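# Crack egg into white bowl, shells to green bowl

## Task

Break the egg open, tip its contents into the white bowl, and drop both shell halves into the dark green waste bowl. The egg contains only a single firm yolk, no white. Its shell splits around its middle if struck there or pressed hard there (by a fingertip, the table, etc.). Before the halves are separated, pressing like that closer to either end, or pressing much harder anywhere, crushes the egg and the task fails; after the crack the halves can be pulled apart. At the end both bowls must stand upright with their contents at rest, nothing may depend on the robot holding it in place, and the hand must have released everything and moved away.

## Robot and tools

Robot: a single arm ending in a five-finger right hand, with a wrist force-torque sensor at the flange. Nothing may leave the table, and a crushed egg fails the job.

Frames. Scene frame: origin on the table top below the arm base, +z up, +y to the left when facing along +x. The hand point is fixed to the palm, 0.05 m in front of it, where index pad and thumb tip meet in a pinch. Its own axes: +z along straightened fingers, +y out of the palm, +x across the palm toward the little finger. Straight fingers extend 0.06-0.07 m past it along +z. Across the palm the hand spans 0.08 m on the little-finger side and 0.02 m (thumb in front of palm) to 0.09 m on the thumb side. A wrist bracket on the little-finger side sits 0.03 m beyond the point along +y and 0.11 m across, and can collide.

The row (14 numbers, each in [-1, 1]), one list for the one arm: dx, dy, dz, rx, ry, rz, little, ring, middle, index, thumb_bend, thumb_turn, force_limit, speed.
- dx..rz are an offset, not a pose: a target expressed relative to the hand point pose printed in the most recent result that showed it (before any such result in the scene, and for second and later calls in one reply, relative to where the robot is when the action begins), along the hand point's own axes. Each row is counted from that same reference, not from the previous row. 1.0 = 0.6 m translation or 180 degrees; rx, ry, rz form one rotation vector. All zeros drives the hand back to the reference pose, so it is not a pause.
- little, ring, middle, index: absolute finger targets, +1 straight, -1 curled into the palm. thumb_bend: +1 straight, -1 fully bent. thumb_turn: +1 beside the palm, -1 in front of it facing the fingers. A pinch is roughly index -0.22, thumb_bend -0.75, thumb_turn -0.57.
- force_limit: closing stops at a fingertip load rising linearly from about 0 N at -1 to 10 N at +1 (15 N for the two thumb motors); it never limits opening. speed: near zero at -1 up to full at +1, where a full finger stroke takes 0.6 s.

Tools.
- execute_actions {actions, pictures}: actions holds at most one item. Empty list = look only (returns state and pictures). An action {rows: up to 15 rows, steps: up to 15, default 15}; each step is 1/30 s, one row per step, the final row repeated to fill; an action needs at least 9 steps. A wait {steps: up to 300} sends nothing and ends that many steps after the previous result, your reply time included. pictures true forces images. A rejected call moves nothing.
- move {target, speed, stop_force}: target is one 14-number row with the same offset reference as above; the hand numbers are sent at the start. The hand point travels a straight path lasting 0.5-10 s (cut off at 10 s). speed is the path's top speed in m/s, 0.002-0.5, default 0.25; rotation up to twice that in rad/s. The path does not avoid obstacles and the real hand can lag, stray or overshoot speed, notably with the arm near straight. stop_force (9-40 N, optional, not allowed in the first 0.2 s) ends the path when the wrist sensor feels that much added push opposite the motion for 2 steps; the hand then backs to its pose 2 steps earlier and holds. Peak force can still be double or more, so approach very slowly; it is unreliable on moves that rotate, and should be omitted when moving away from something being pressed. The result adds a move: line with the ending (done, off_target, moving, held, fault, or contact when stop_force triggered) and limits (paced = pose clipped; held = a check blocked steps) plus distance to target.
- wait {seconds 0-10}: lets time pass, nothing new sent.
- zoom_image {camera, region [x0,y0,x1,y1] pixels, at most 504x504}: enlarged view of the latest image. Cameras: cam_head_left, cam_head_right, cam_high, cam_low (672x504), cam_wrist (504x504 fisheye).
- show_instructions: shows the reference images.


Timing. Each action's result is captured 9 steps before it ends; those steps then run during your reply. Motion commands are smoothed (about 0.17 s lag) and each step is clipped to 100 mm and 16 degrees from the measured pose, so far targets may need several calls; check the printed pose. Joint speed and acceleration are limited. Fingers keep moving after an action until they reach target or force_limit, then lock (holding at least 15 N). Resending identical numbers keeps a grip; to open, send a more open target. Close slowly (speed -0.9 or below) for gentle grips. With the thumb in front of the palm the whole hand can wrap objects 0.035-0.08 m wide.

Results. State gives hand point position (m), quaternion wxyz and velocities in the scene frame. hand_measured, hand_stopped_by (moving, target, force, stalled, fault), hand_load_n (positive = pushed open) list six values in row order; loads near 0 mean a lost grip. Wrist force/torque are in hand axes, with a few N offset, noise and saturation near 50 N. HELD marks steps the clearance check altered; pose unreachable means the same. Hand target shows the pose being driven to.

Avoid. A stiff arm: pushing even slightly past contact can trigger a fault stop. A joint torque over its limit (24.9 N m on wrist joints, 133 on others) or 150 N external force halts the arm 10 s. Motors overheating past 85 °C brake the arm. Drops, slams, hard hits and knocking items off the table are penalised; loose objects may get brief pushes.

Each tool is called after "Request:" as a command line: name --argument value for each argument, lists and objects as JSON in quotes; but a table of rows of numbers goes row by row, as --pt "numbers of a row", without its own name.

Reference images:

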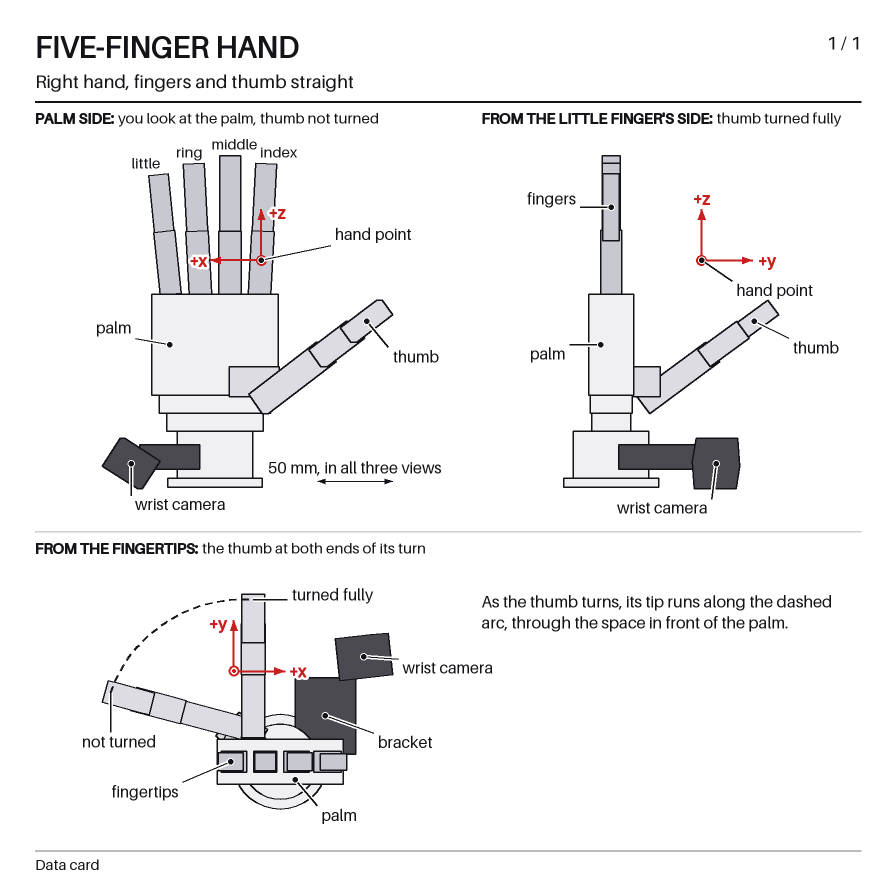

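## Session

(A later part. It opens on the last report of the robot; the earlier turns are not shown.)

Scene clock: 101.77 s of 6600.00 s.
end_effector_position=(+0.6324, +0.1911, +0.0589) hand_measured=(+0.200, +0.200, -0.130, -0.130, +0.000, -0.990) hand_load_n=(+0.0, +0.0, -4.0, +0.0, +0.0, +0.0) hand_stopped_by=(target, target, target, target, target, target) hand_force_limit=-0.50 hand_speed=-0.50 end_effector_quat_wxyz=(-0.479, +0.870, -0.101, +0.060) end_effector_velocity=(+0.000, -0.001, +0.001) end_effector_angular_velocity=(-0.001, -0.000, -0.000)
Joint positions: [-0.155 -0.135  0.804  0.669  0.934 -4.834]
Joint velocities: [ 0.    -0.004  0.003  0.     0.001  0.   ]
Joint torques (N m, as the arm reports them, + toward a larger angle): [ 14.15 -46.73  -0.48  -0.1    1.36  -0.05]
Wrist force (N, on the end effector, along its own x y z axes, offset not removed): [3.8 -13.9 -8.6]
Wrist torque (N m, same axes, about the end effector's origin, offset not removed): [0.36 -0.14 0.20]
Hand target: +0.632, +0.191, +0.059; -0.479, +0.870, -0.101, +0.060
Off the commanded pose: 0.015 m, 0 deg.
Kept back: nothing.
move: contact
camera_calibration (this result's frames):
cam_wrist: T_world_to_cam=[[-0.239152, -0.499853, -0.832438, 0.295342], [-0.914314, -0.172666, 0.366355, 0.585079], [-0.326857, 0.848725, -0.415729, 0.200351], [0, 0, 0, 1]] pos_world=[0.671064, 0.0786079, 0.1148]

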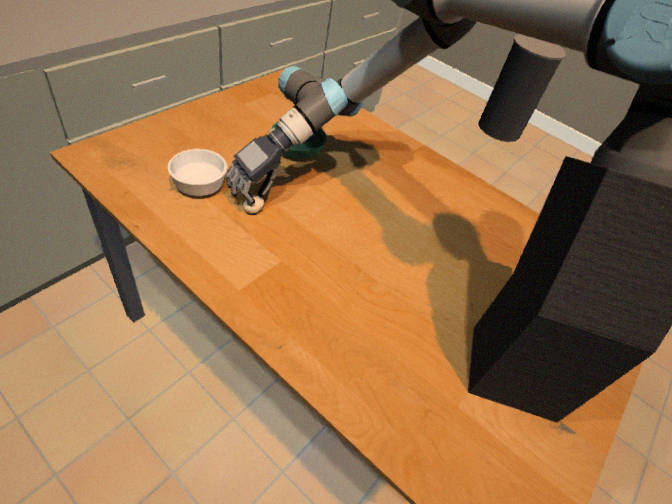

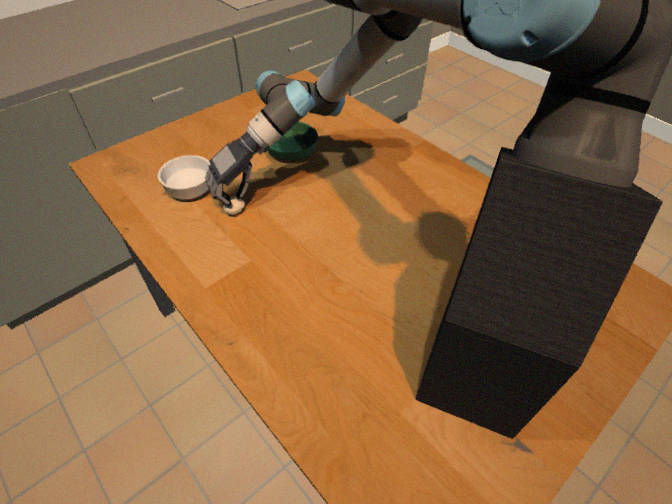

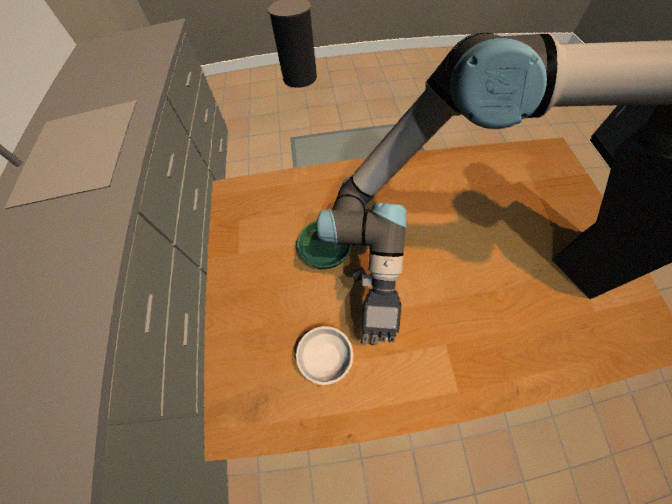

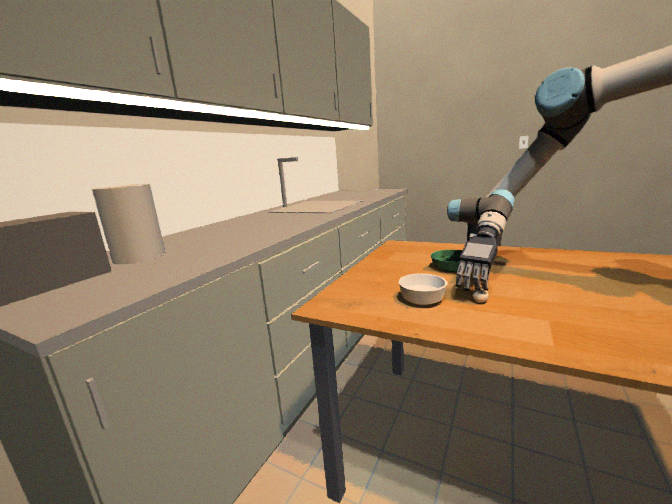

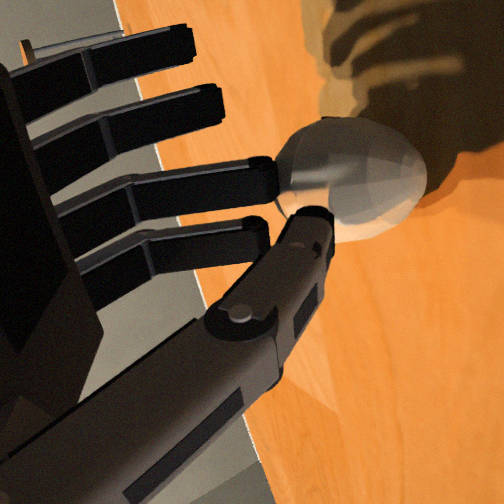

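Request:
move --target '[0.01,-0.015,0.007,0.035,0,0,0.2,0.2,-0.13,-0.08,-0.15,-0.99,-0.5,-0.5]' --speed 0.02

Request:
move --target '[0,0.03,0.0145,0,0,0,0.2,0.2,-0.13,-0.08,-0.15,-0.99,-0.5,-0.5]' --speed 0.003 --stop_force 14

Request:
zoom_image --camera "cam_head_right" --region '[195,150,285,225]'

Scene clock: 105.40 s of 6600.00 s.
end_effector_position=(+0.6400, +0.1978, +0.0643) hand_measured=(+0.200, +0.200, -0.130, -0.080, -0.150, -0.990) hand_load_n=(+0.0, +0.0, +0.0, +0.0, +0.0, +0.0) hand_stopped_by=(target, target, target, target, target, target) hand_force_limit=-0.50 hand_speed=-0.50 end_effector_quat_wxyz=(-0.525, +0.843, -0.098, +0.065) end_effector_velocity=(+0.002, -0.000, +0.001) end_effector_angular_velocity=(+0.007, -0.003, -0.000)
Joint positions: [-0.178 -0.089  0.734  0.733  0.821 -4.876]
Joint velocities: [-0.002  0.004 -0.008  0.007 -0.008 -0.004]
Joint torques (N m, as the arm reports them, + toward a larger angle): [ 14.22 -42.51 -12.95   3.79  -3.91  -1.29]
Wrist force (N, on the end effector, along its own x y z axes, offset not removed): [-0.1 6.7 -4.5]
Wrist torque (N m, same axes, about the end effector's origin, offset not removed): [1.34 -0.05 0.15]
Hand target: +0.640, +0.198, +0.064; -0.526, +0.842, -0.098, +0.065
Off the commanded pose: 0.000 m, 0 deg.
Kept back: nothing.
move: done
camera_calibration (this result's frames):
cam_wrist: T_world_to_cam=[[-0.216923, -0.408853, -0.886444, 0.276211], [-0.922968, -0.209836, 0.322643, 0.606975], [-0.317922, 0.888149, -0.33184, 0.180461], [0, 0, 0, 1]] pos_world=[0.677508, 0.0800186, 0.108893]

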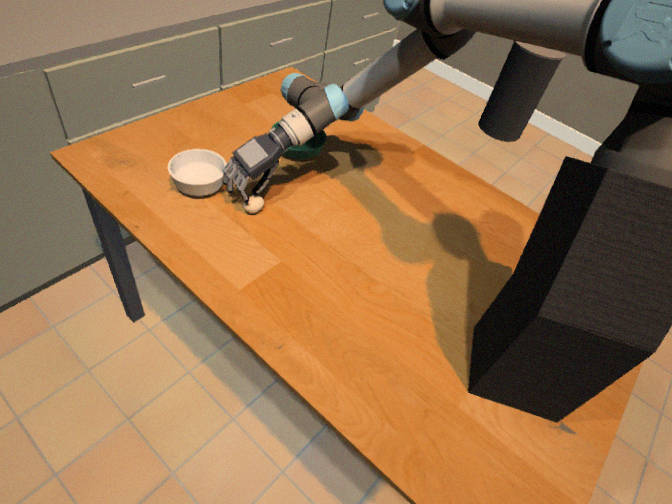

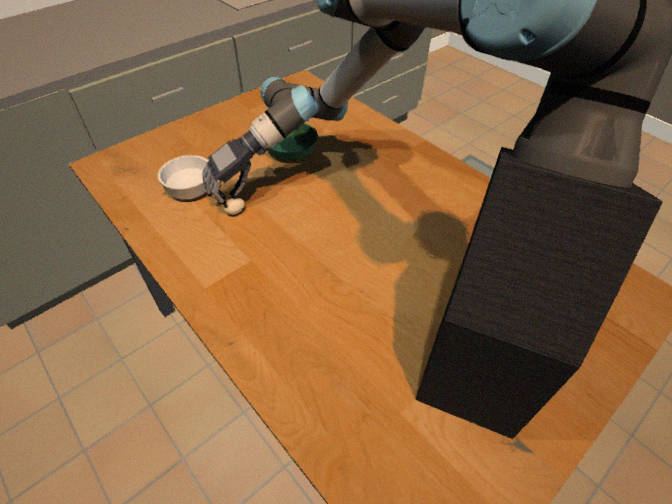

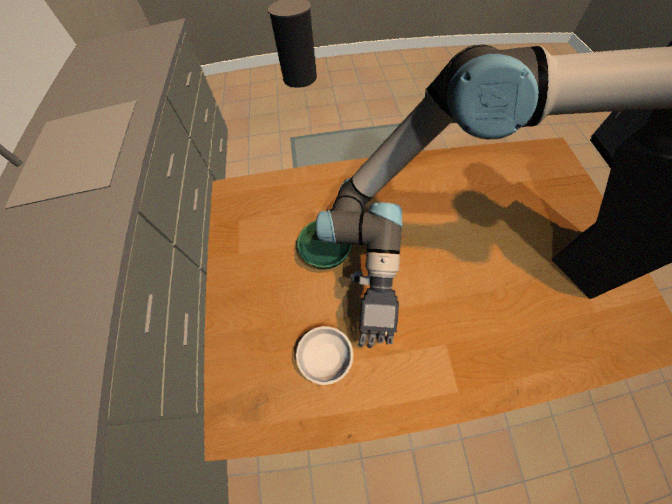

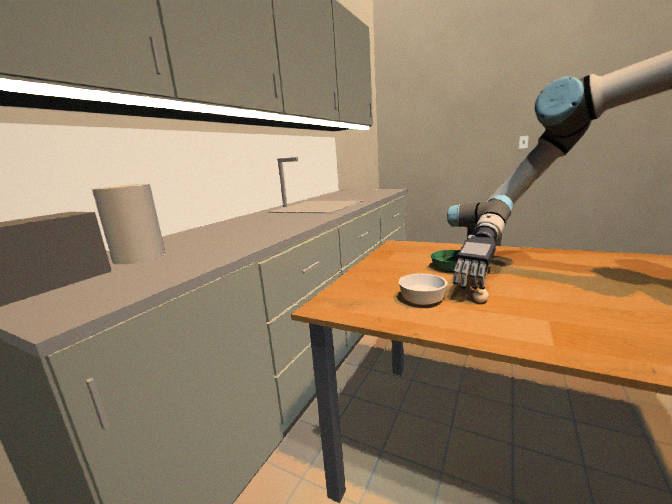

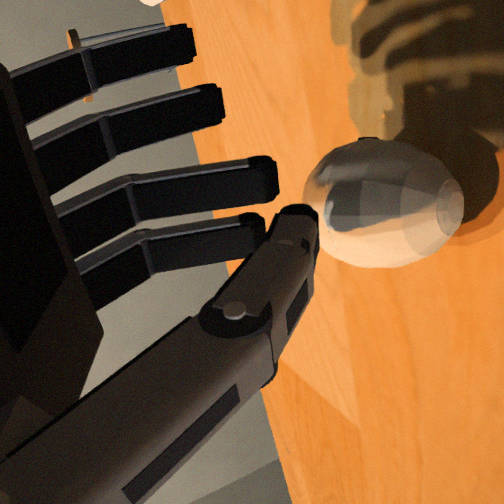

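Scene clock: 108.80 s of 6600.00 s.
end_effector_position=(+0.6401, +0.1977, +0.0552) hand_measured=(+0.200, +0.200, -0.130, -0.080, -0.156, -0.990) hand_load_n=(+0.0, +0.0, +0.0, +0.0, -9.0, -1.5) hand_stopped_by=(target, target, target, target, target, target) hand_force_limit=-0.50 hand_speed=-0.50 end_effector_quat_wxyz=(-0.525, +0.843, -0.098, +0.065) end_effector_velocity=(-0.002, +0.001, -0.001) end_effector_angular_velocity=(-0.001, +0.002, +0.001)
Joint positions: [-0.183 -0.065  0.703  0.744  0.82  -4.883]
Joint velocities: [ 0.     0.     0.004 -0.002  0.001  0.   ]
Joint torques (N m, as the arm reports them, + toward a larger angle): [ 17.31 -47.62   0.25  -0.66  -0.19   0.07]
Wrist force (N, on the end effector, along its own x y z axes, offset not removed): [2.1 -13.5 -7.5]
Wrist torque (N m, same axes, about the end effector's origin, offset not removed): [-0.25 -0.01 -0.19]
Hand target: +0.640, +0.198, +0.055; -0.525, +0.843, -0.098, +0.065
Off the commanded pose: 0.011 m, 0 deg.
Kept back: nothing.
move: contact
camera_calibration (this result's frames):
cam_wrist: T_world_to_cam=[[-0.216943, -0.408811, -0.886459, 0.268149], [-0.92295, -0.209881, 0.322665, 0.60991], [-0.31796, 0.888157, -0.33178, 0.177562], [0, 0, 0, 1]] pos_world=[0.677547, 0.0799285, 0.0998173]

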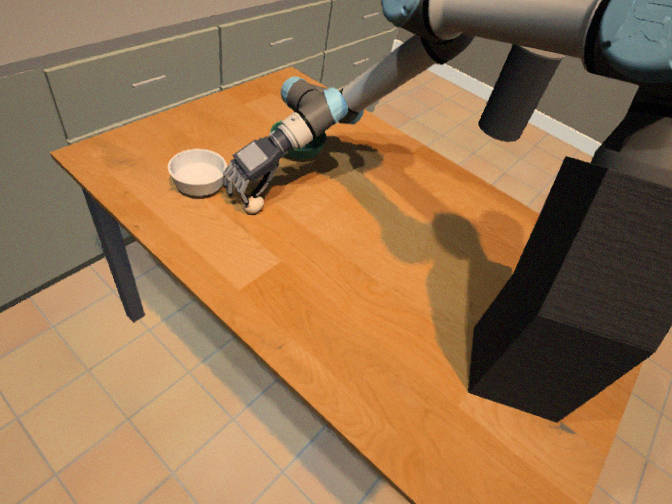

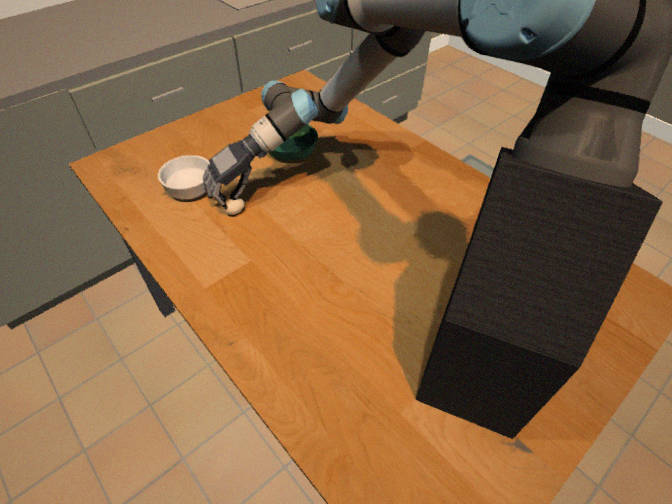

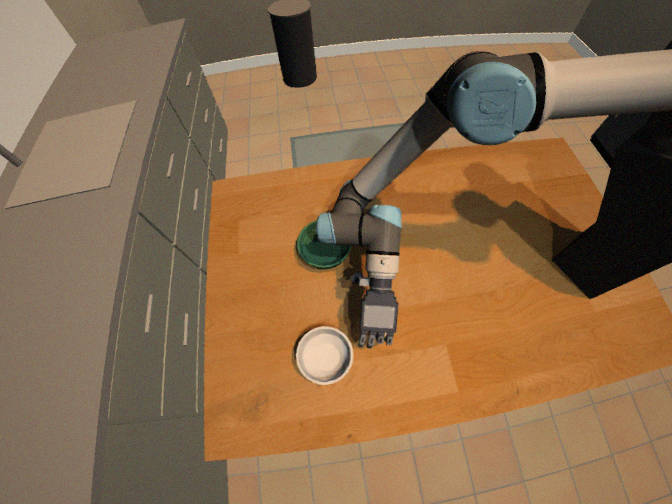

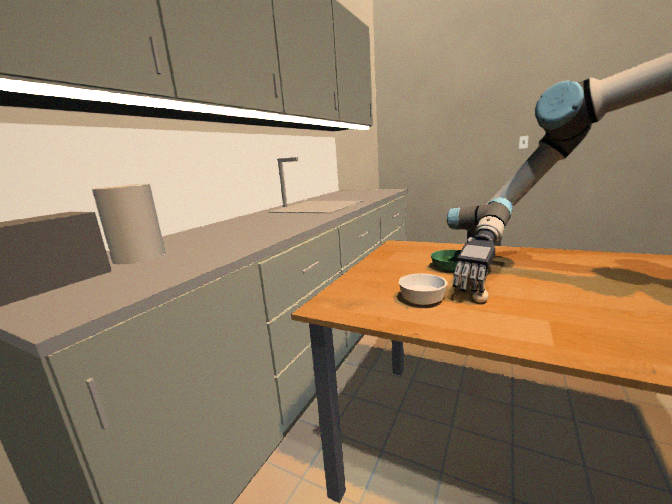

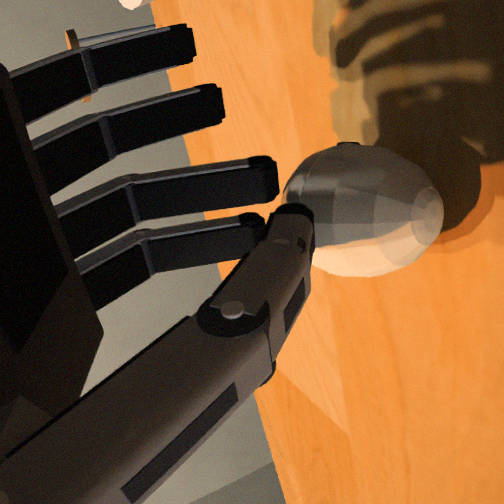

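Region (195, 150, 285, 225) of cam_head_right's 672x504 image, scaled by 5.600, with more detail than that image has.

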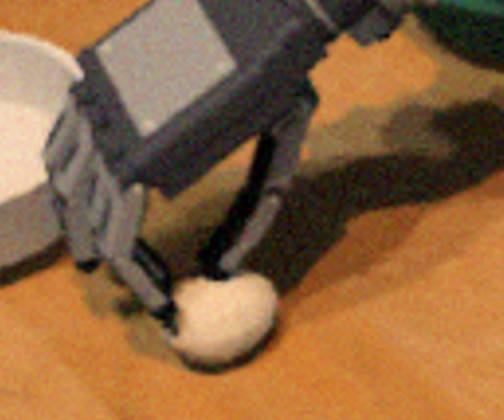

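Request:
move --target '[0,-0.001,-0.014,-0.015,0,0,0.2,0.2,-0.16,-0.12,-0.17,-0.99,-0.5,-0.5]' --speed 0.01

Request:
move --target '[0,0.02,0.011,0,0,0,0.2,0.2,-0.16,-0.12,-0.17,-0.99,-0.5,-0.5]' --speed 0.003 --stop_force 16

Request:
zoom_image --camera "cam_head_right" --region '[195,150,285,225]'

Scene clock: 111.93 s of 6600.00 s.
end_effector_position=(+0.6384, +0.1907, +0.0594) hand_measured=(+0.200, +0.200, -0.160, -0.120, -0.170, -0.990) hand_load_n=(+0.0, +0.0, +0.0, +0.0, +0.0, +0.0) hand_stopped_by=(target, target, target, target, target, target) hand_force_limit=-0.50 hand_speed=-0.50 end_effector_quat_wxyz=(-0.506, +0.855, -0.099, +0.063) end_effector_velocity=(-0.000, -0.001, +0.001) end_effector_angular_velocity=(-0.004, +0.002, -0.000)
Joint positions: [-0.175 -0.102  0.75   0.718  0.868 -4.866]
Joint velocities: [ 0.001 -0.004  0.004 -0.002  0.004  0.002]
Joint torques (N m, as the arm reports them, + toward a larger angle): [ 38.52 -55.45  -0.62   1.54   1.13   1.81]
Wrist force (N, on the end effector, along its own x y z axes, offset not removed): [3.2 0.9 -0.2]
Wrist torque (N m, same axes, about the end effector's origin, offset not removed): [-0.08 -0.44 0.27]
Hand target: +0.638, +0.191, +0.059; -0.505, +0.855, -0.099, +0.063
Off the commanded pose: 0.000 m, 0 deg.
Kept back: nothing.
move: done
camera_calibration (this result's frames):
cam_wrist: T_world_to_cam=[[-0.226618, -0.448452, -0.864601, 0.281059], [-0.919387, -0.194538, 0.341881, 0.599193], [-0.321515, 0.872379, -0.368214, 0.192105], [0, 0, 0, 1]] pos_world=[0.676348, 0.0750188, 0.108887]

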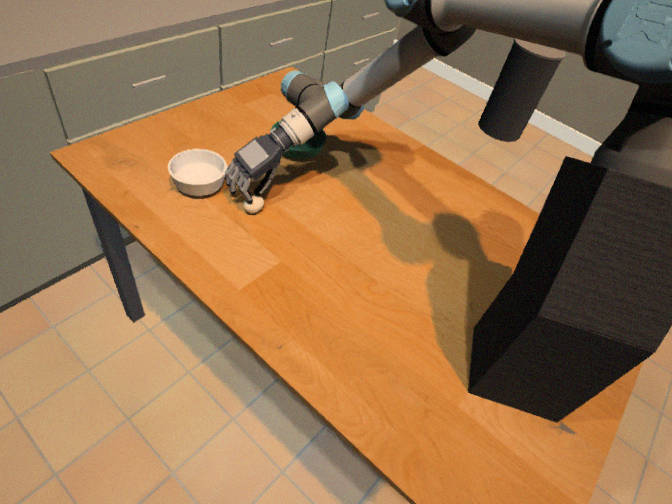

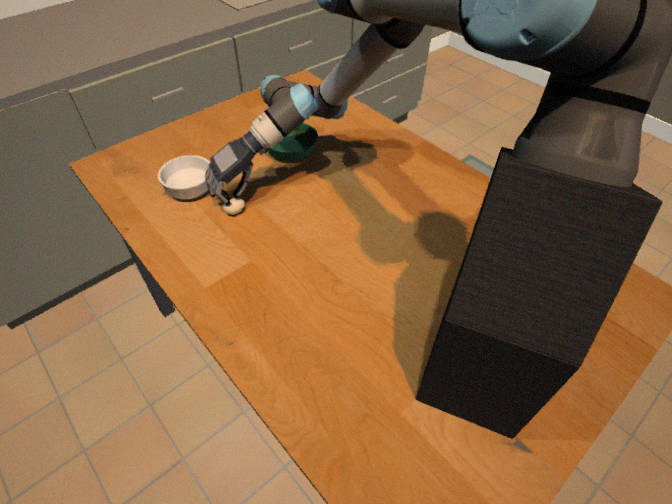

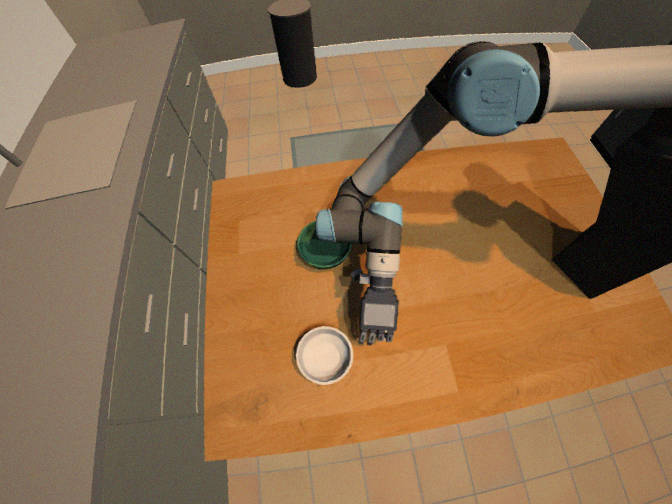

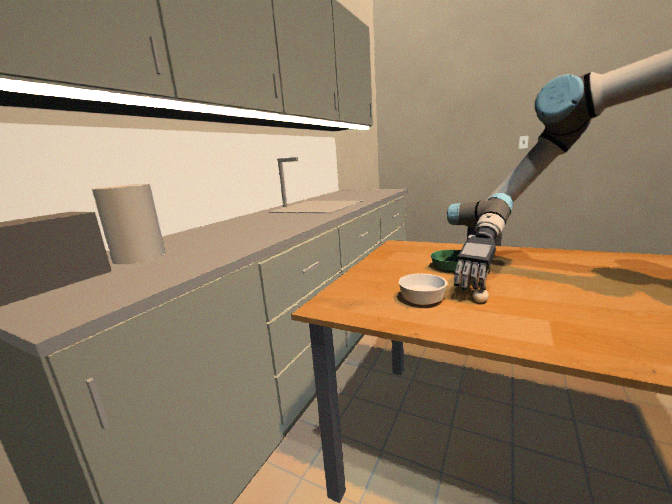

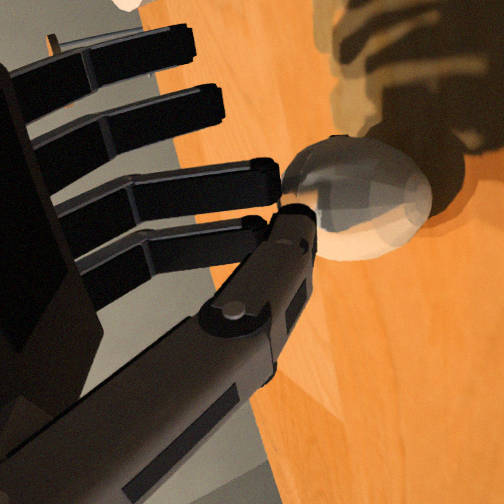

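Scene clock: 113.63 s of 6600.00 s.
end_effector_position=(+0.6384, +0.1907, +0.0554) hand_measured=(+0.200, +0.200, -0.160, -0.120, -0.170, -0.990) hand_load_n=(+0.0, +0.0, -4.0, +0.0, +0.0, +0.0) hand_stopped_by=(target, target, target, target, target, target) hand_force_limit=-0.50 hand_speed=-0.50 end_effector_quat_wxyz=(-0.506, +0.855, -0.099, +0.063) end_effector_velocity=(-0.000, -0.001, +0.001) end_effector_angular_velocity=(+0.000, +0.002, +0.000)
Joint positions: [-0.177 -0.092  0.737  0.722  0.867 -4.869]
Joint velocities: [-0.    -0.004  0.004  0.001  0.     0.   ]
Joint torques (N m, as the arm reports them, + toward a larger angle): [ 13.67 -45.88   2.99  -0.17   0.63   0.04]
Wrist force (N, on the end effector, along its own x y z axes, offset not removed): [5.8 -16.3 -8.6]
Wrist torque (N m, same axes, about the end effector's origin, offset not removed): [0.09 -0.11 -0.03]
Hand target: +0.638, +0.191, +0.056; -0.506, +0.855, -0.099, +0.063
Off the commanded pose: 0.010 m, 0 deg.
Kept back: nothing.
move: contact
camera_calibration (this result's frames):
cam_wrist: T_world_to_cam=[[-0.226611, -0.448423, -0.864618, 0.277594], [-0.919382, -0.19457, 0.341875, 0.600577], [-0.321533, 0.872387, -0.36818, 0.190695], [0, 0, 0, 1]] pos_world=[0.676381, 0.0749734, 0.1049]

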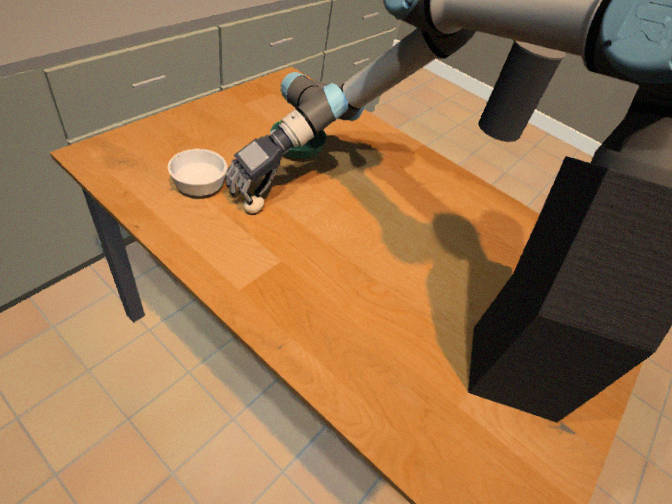

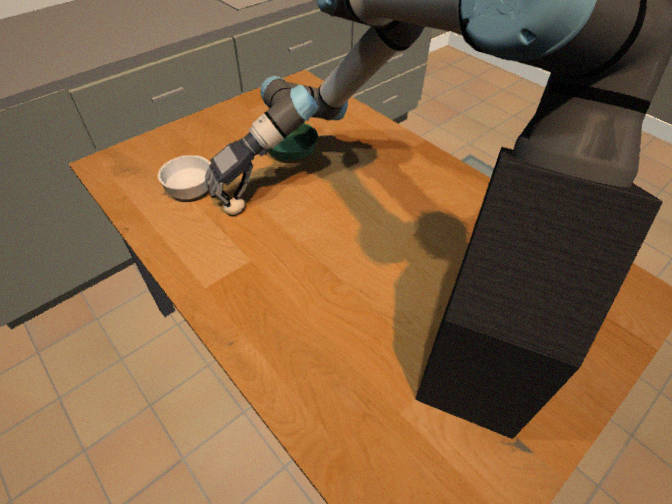

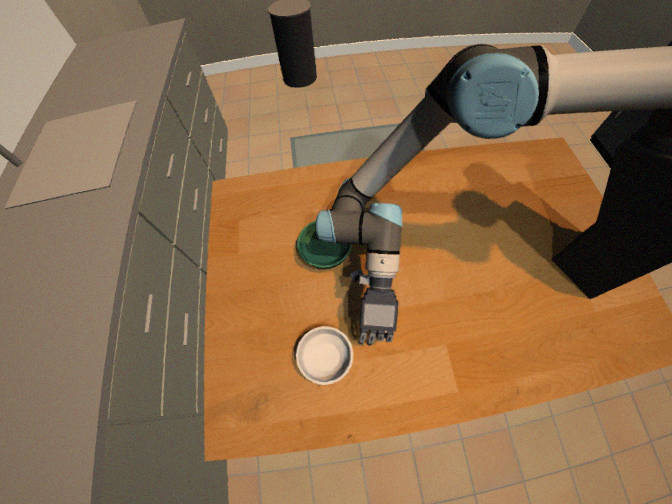

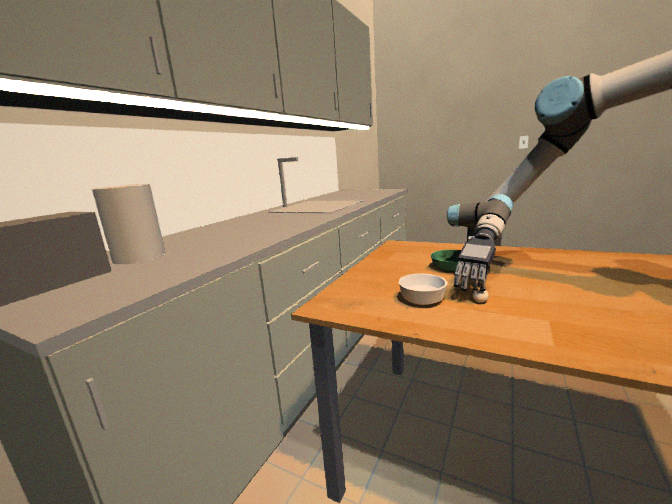

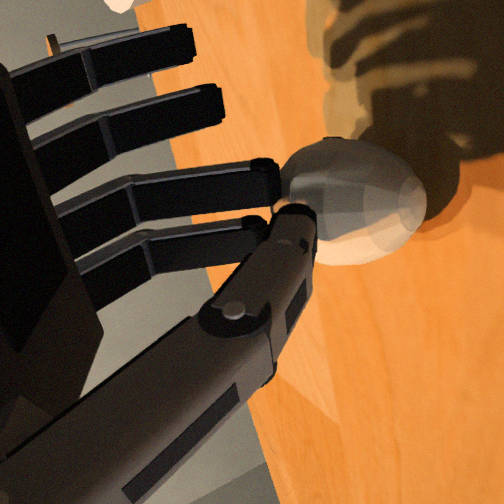

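Region (195, 150, 285, 225) of cam_head_right's 672x504 image, scaled by 5.600, with more detail than that image has.

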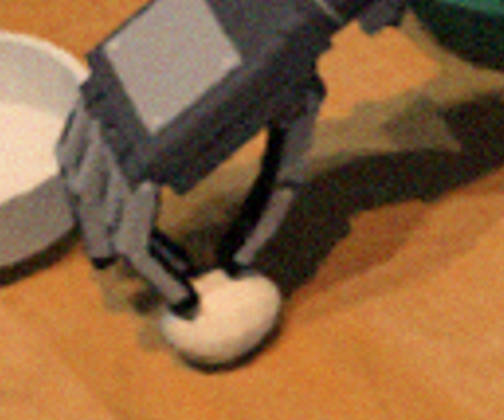

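Request:
move --target '[0,0.001,0.0005,0,0,0,0.2,0.2,-0.1,-0.08,0.02,-0.99,-0.5,-0.95]' --speed 0.002

Request:
zoom_image --camera "cam_head_right" --region '[195,150,285,225]'

Scene clock: 117.70 s of 6600.00 s.
end_effector_position=(+0.6384, +0.1906, +0.0547) hand_measured=(+0.200, +0.200, -0.100, -0.080, +0.018, -0.990) hand_load_n=(+0.0, +0.0, -0.5, +0.0, -2.5, -1.0) hand_stopped_by=(target, target, target, target, moving, target) hand_force_limit=-0.50 hand_speed=-0.95 end_effector_quat_wxyz=(-0.506, +0.855, -0.099, +0.063) end_effector_velocity=(-0.001, +0.001, -0.001) end_effector_angular_velocity=(+0.001, +0.000, +0.001)
Joint positions: [-0.177 -0.09   0.734  0.723  0.867 -4.869]
Joint velocities: [ 0.     0.002 -0.    -0.    -0.    -0.   ]
Joint torques (N m, as the arm reports them, + toward a larger angle): [ 36.25 -39.57  -8.02   0.75   0.11  -1.12]
Wrist force (N, on the end effector, along its own x y z axes, offset not removed): [0.4 -6.8 -7.6]
Wrist torque (N m, same axes, about the end effector's origin, offset not removed): [0.01 0.47 0.13]
Hand target: +0.638, +0.191, +0.055; -0.506, +0.855, -0.099, +0.063
Off the commanded pose: 0.000 m, 0 deg.
Kept back: nothing.
move: done
camera_calibration (this result's frames):
cam_wrist: T_world_to_cam=[[-0.226616, -0.448444, -0.864606, 0.277004], [-0.919381, -0.194561, 0.341885, 0.600796], [-0.321535, 0.872378, -0.3682, 0.190484], [0, 0, 0, 1]] pos_world=[0.676381, 0.074938, 0.104232]

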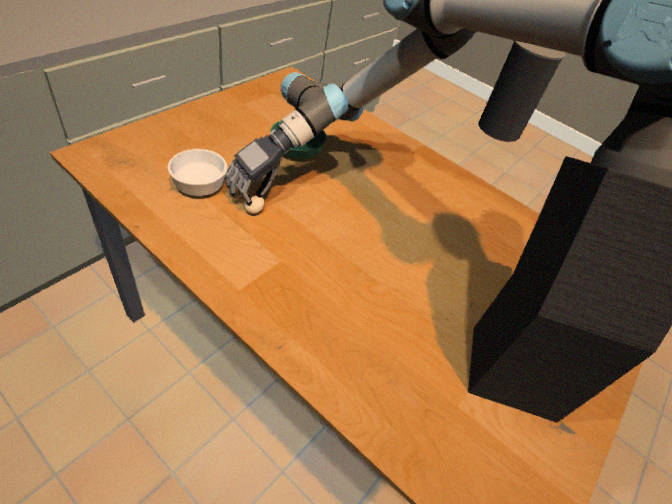

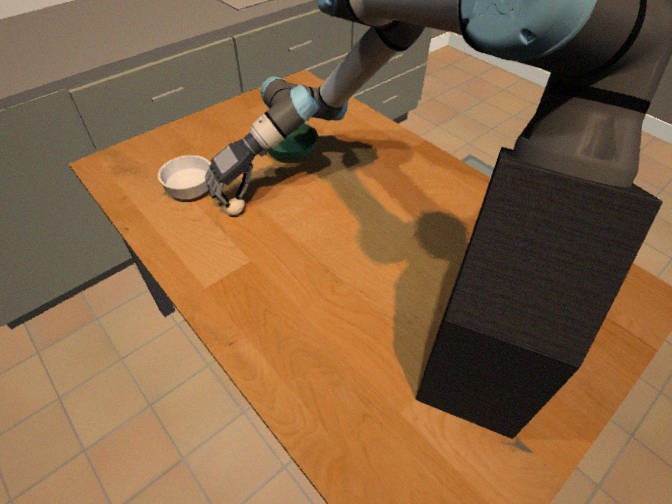

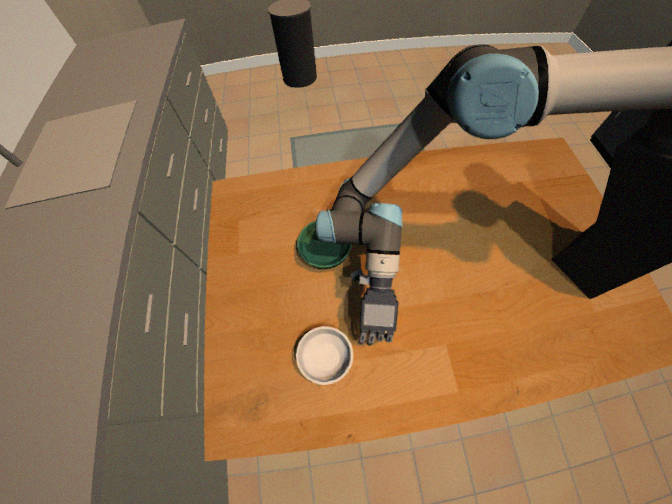

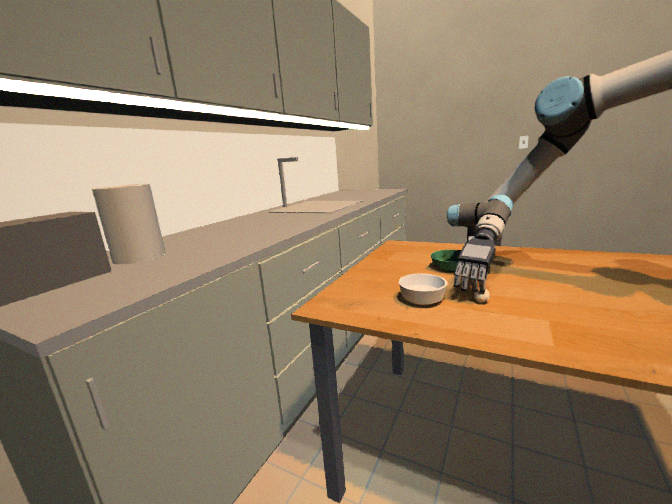

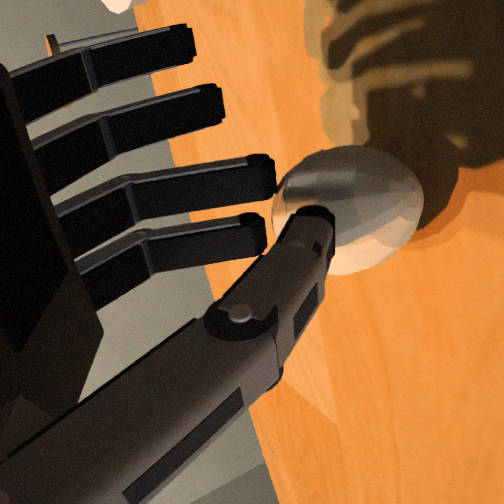

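Region (195, 150, 285, 225) of cam_head_right's 672x504 image, scaled by 5.600, with more detail than that image has.

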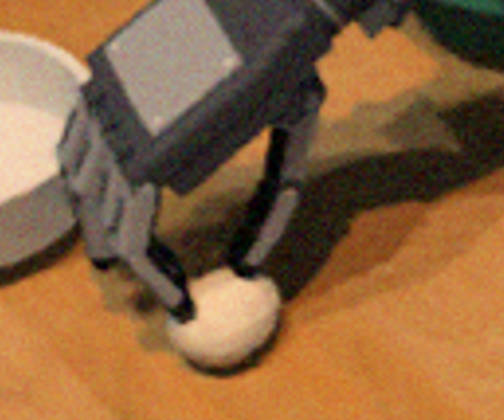

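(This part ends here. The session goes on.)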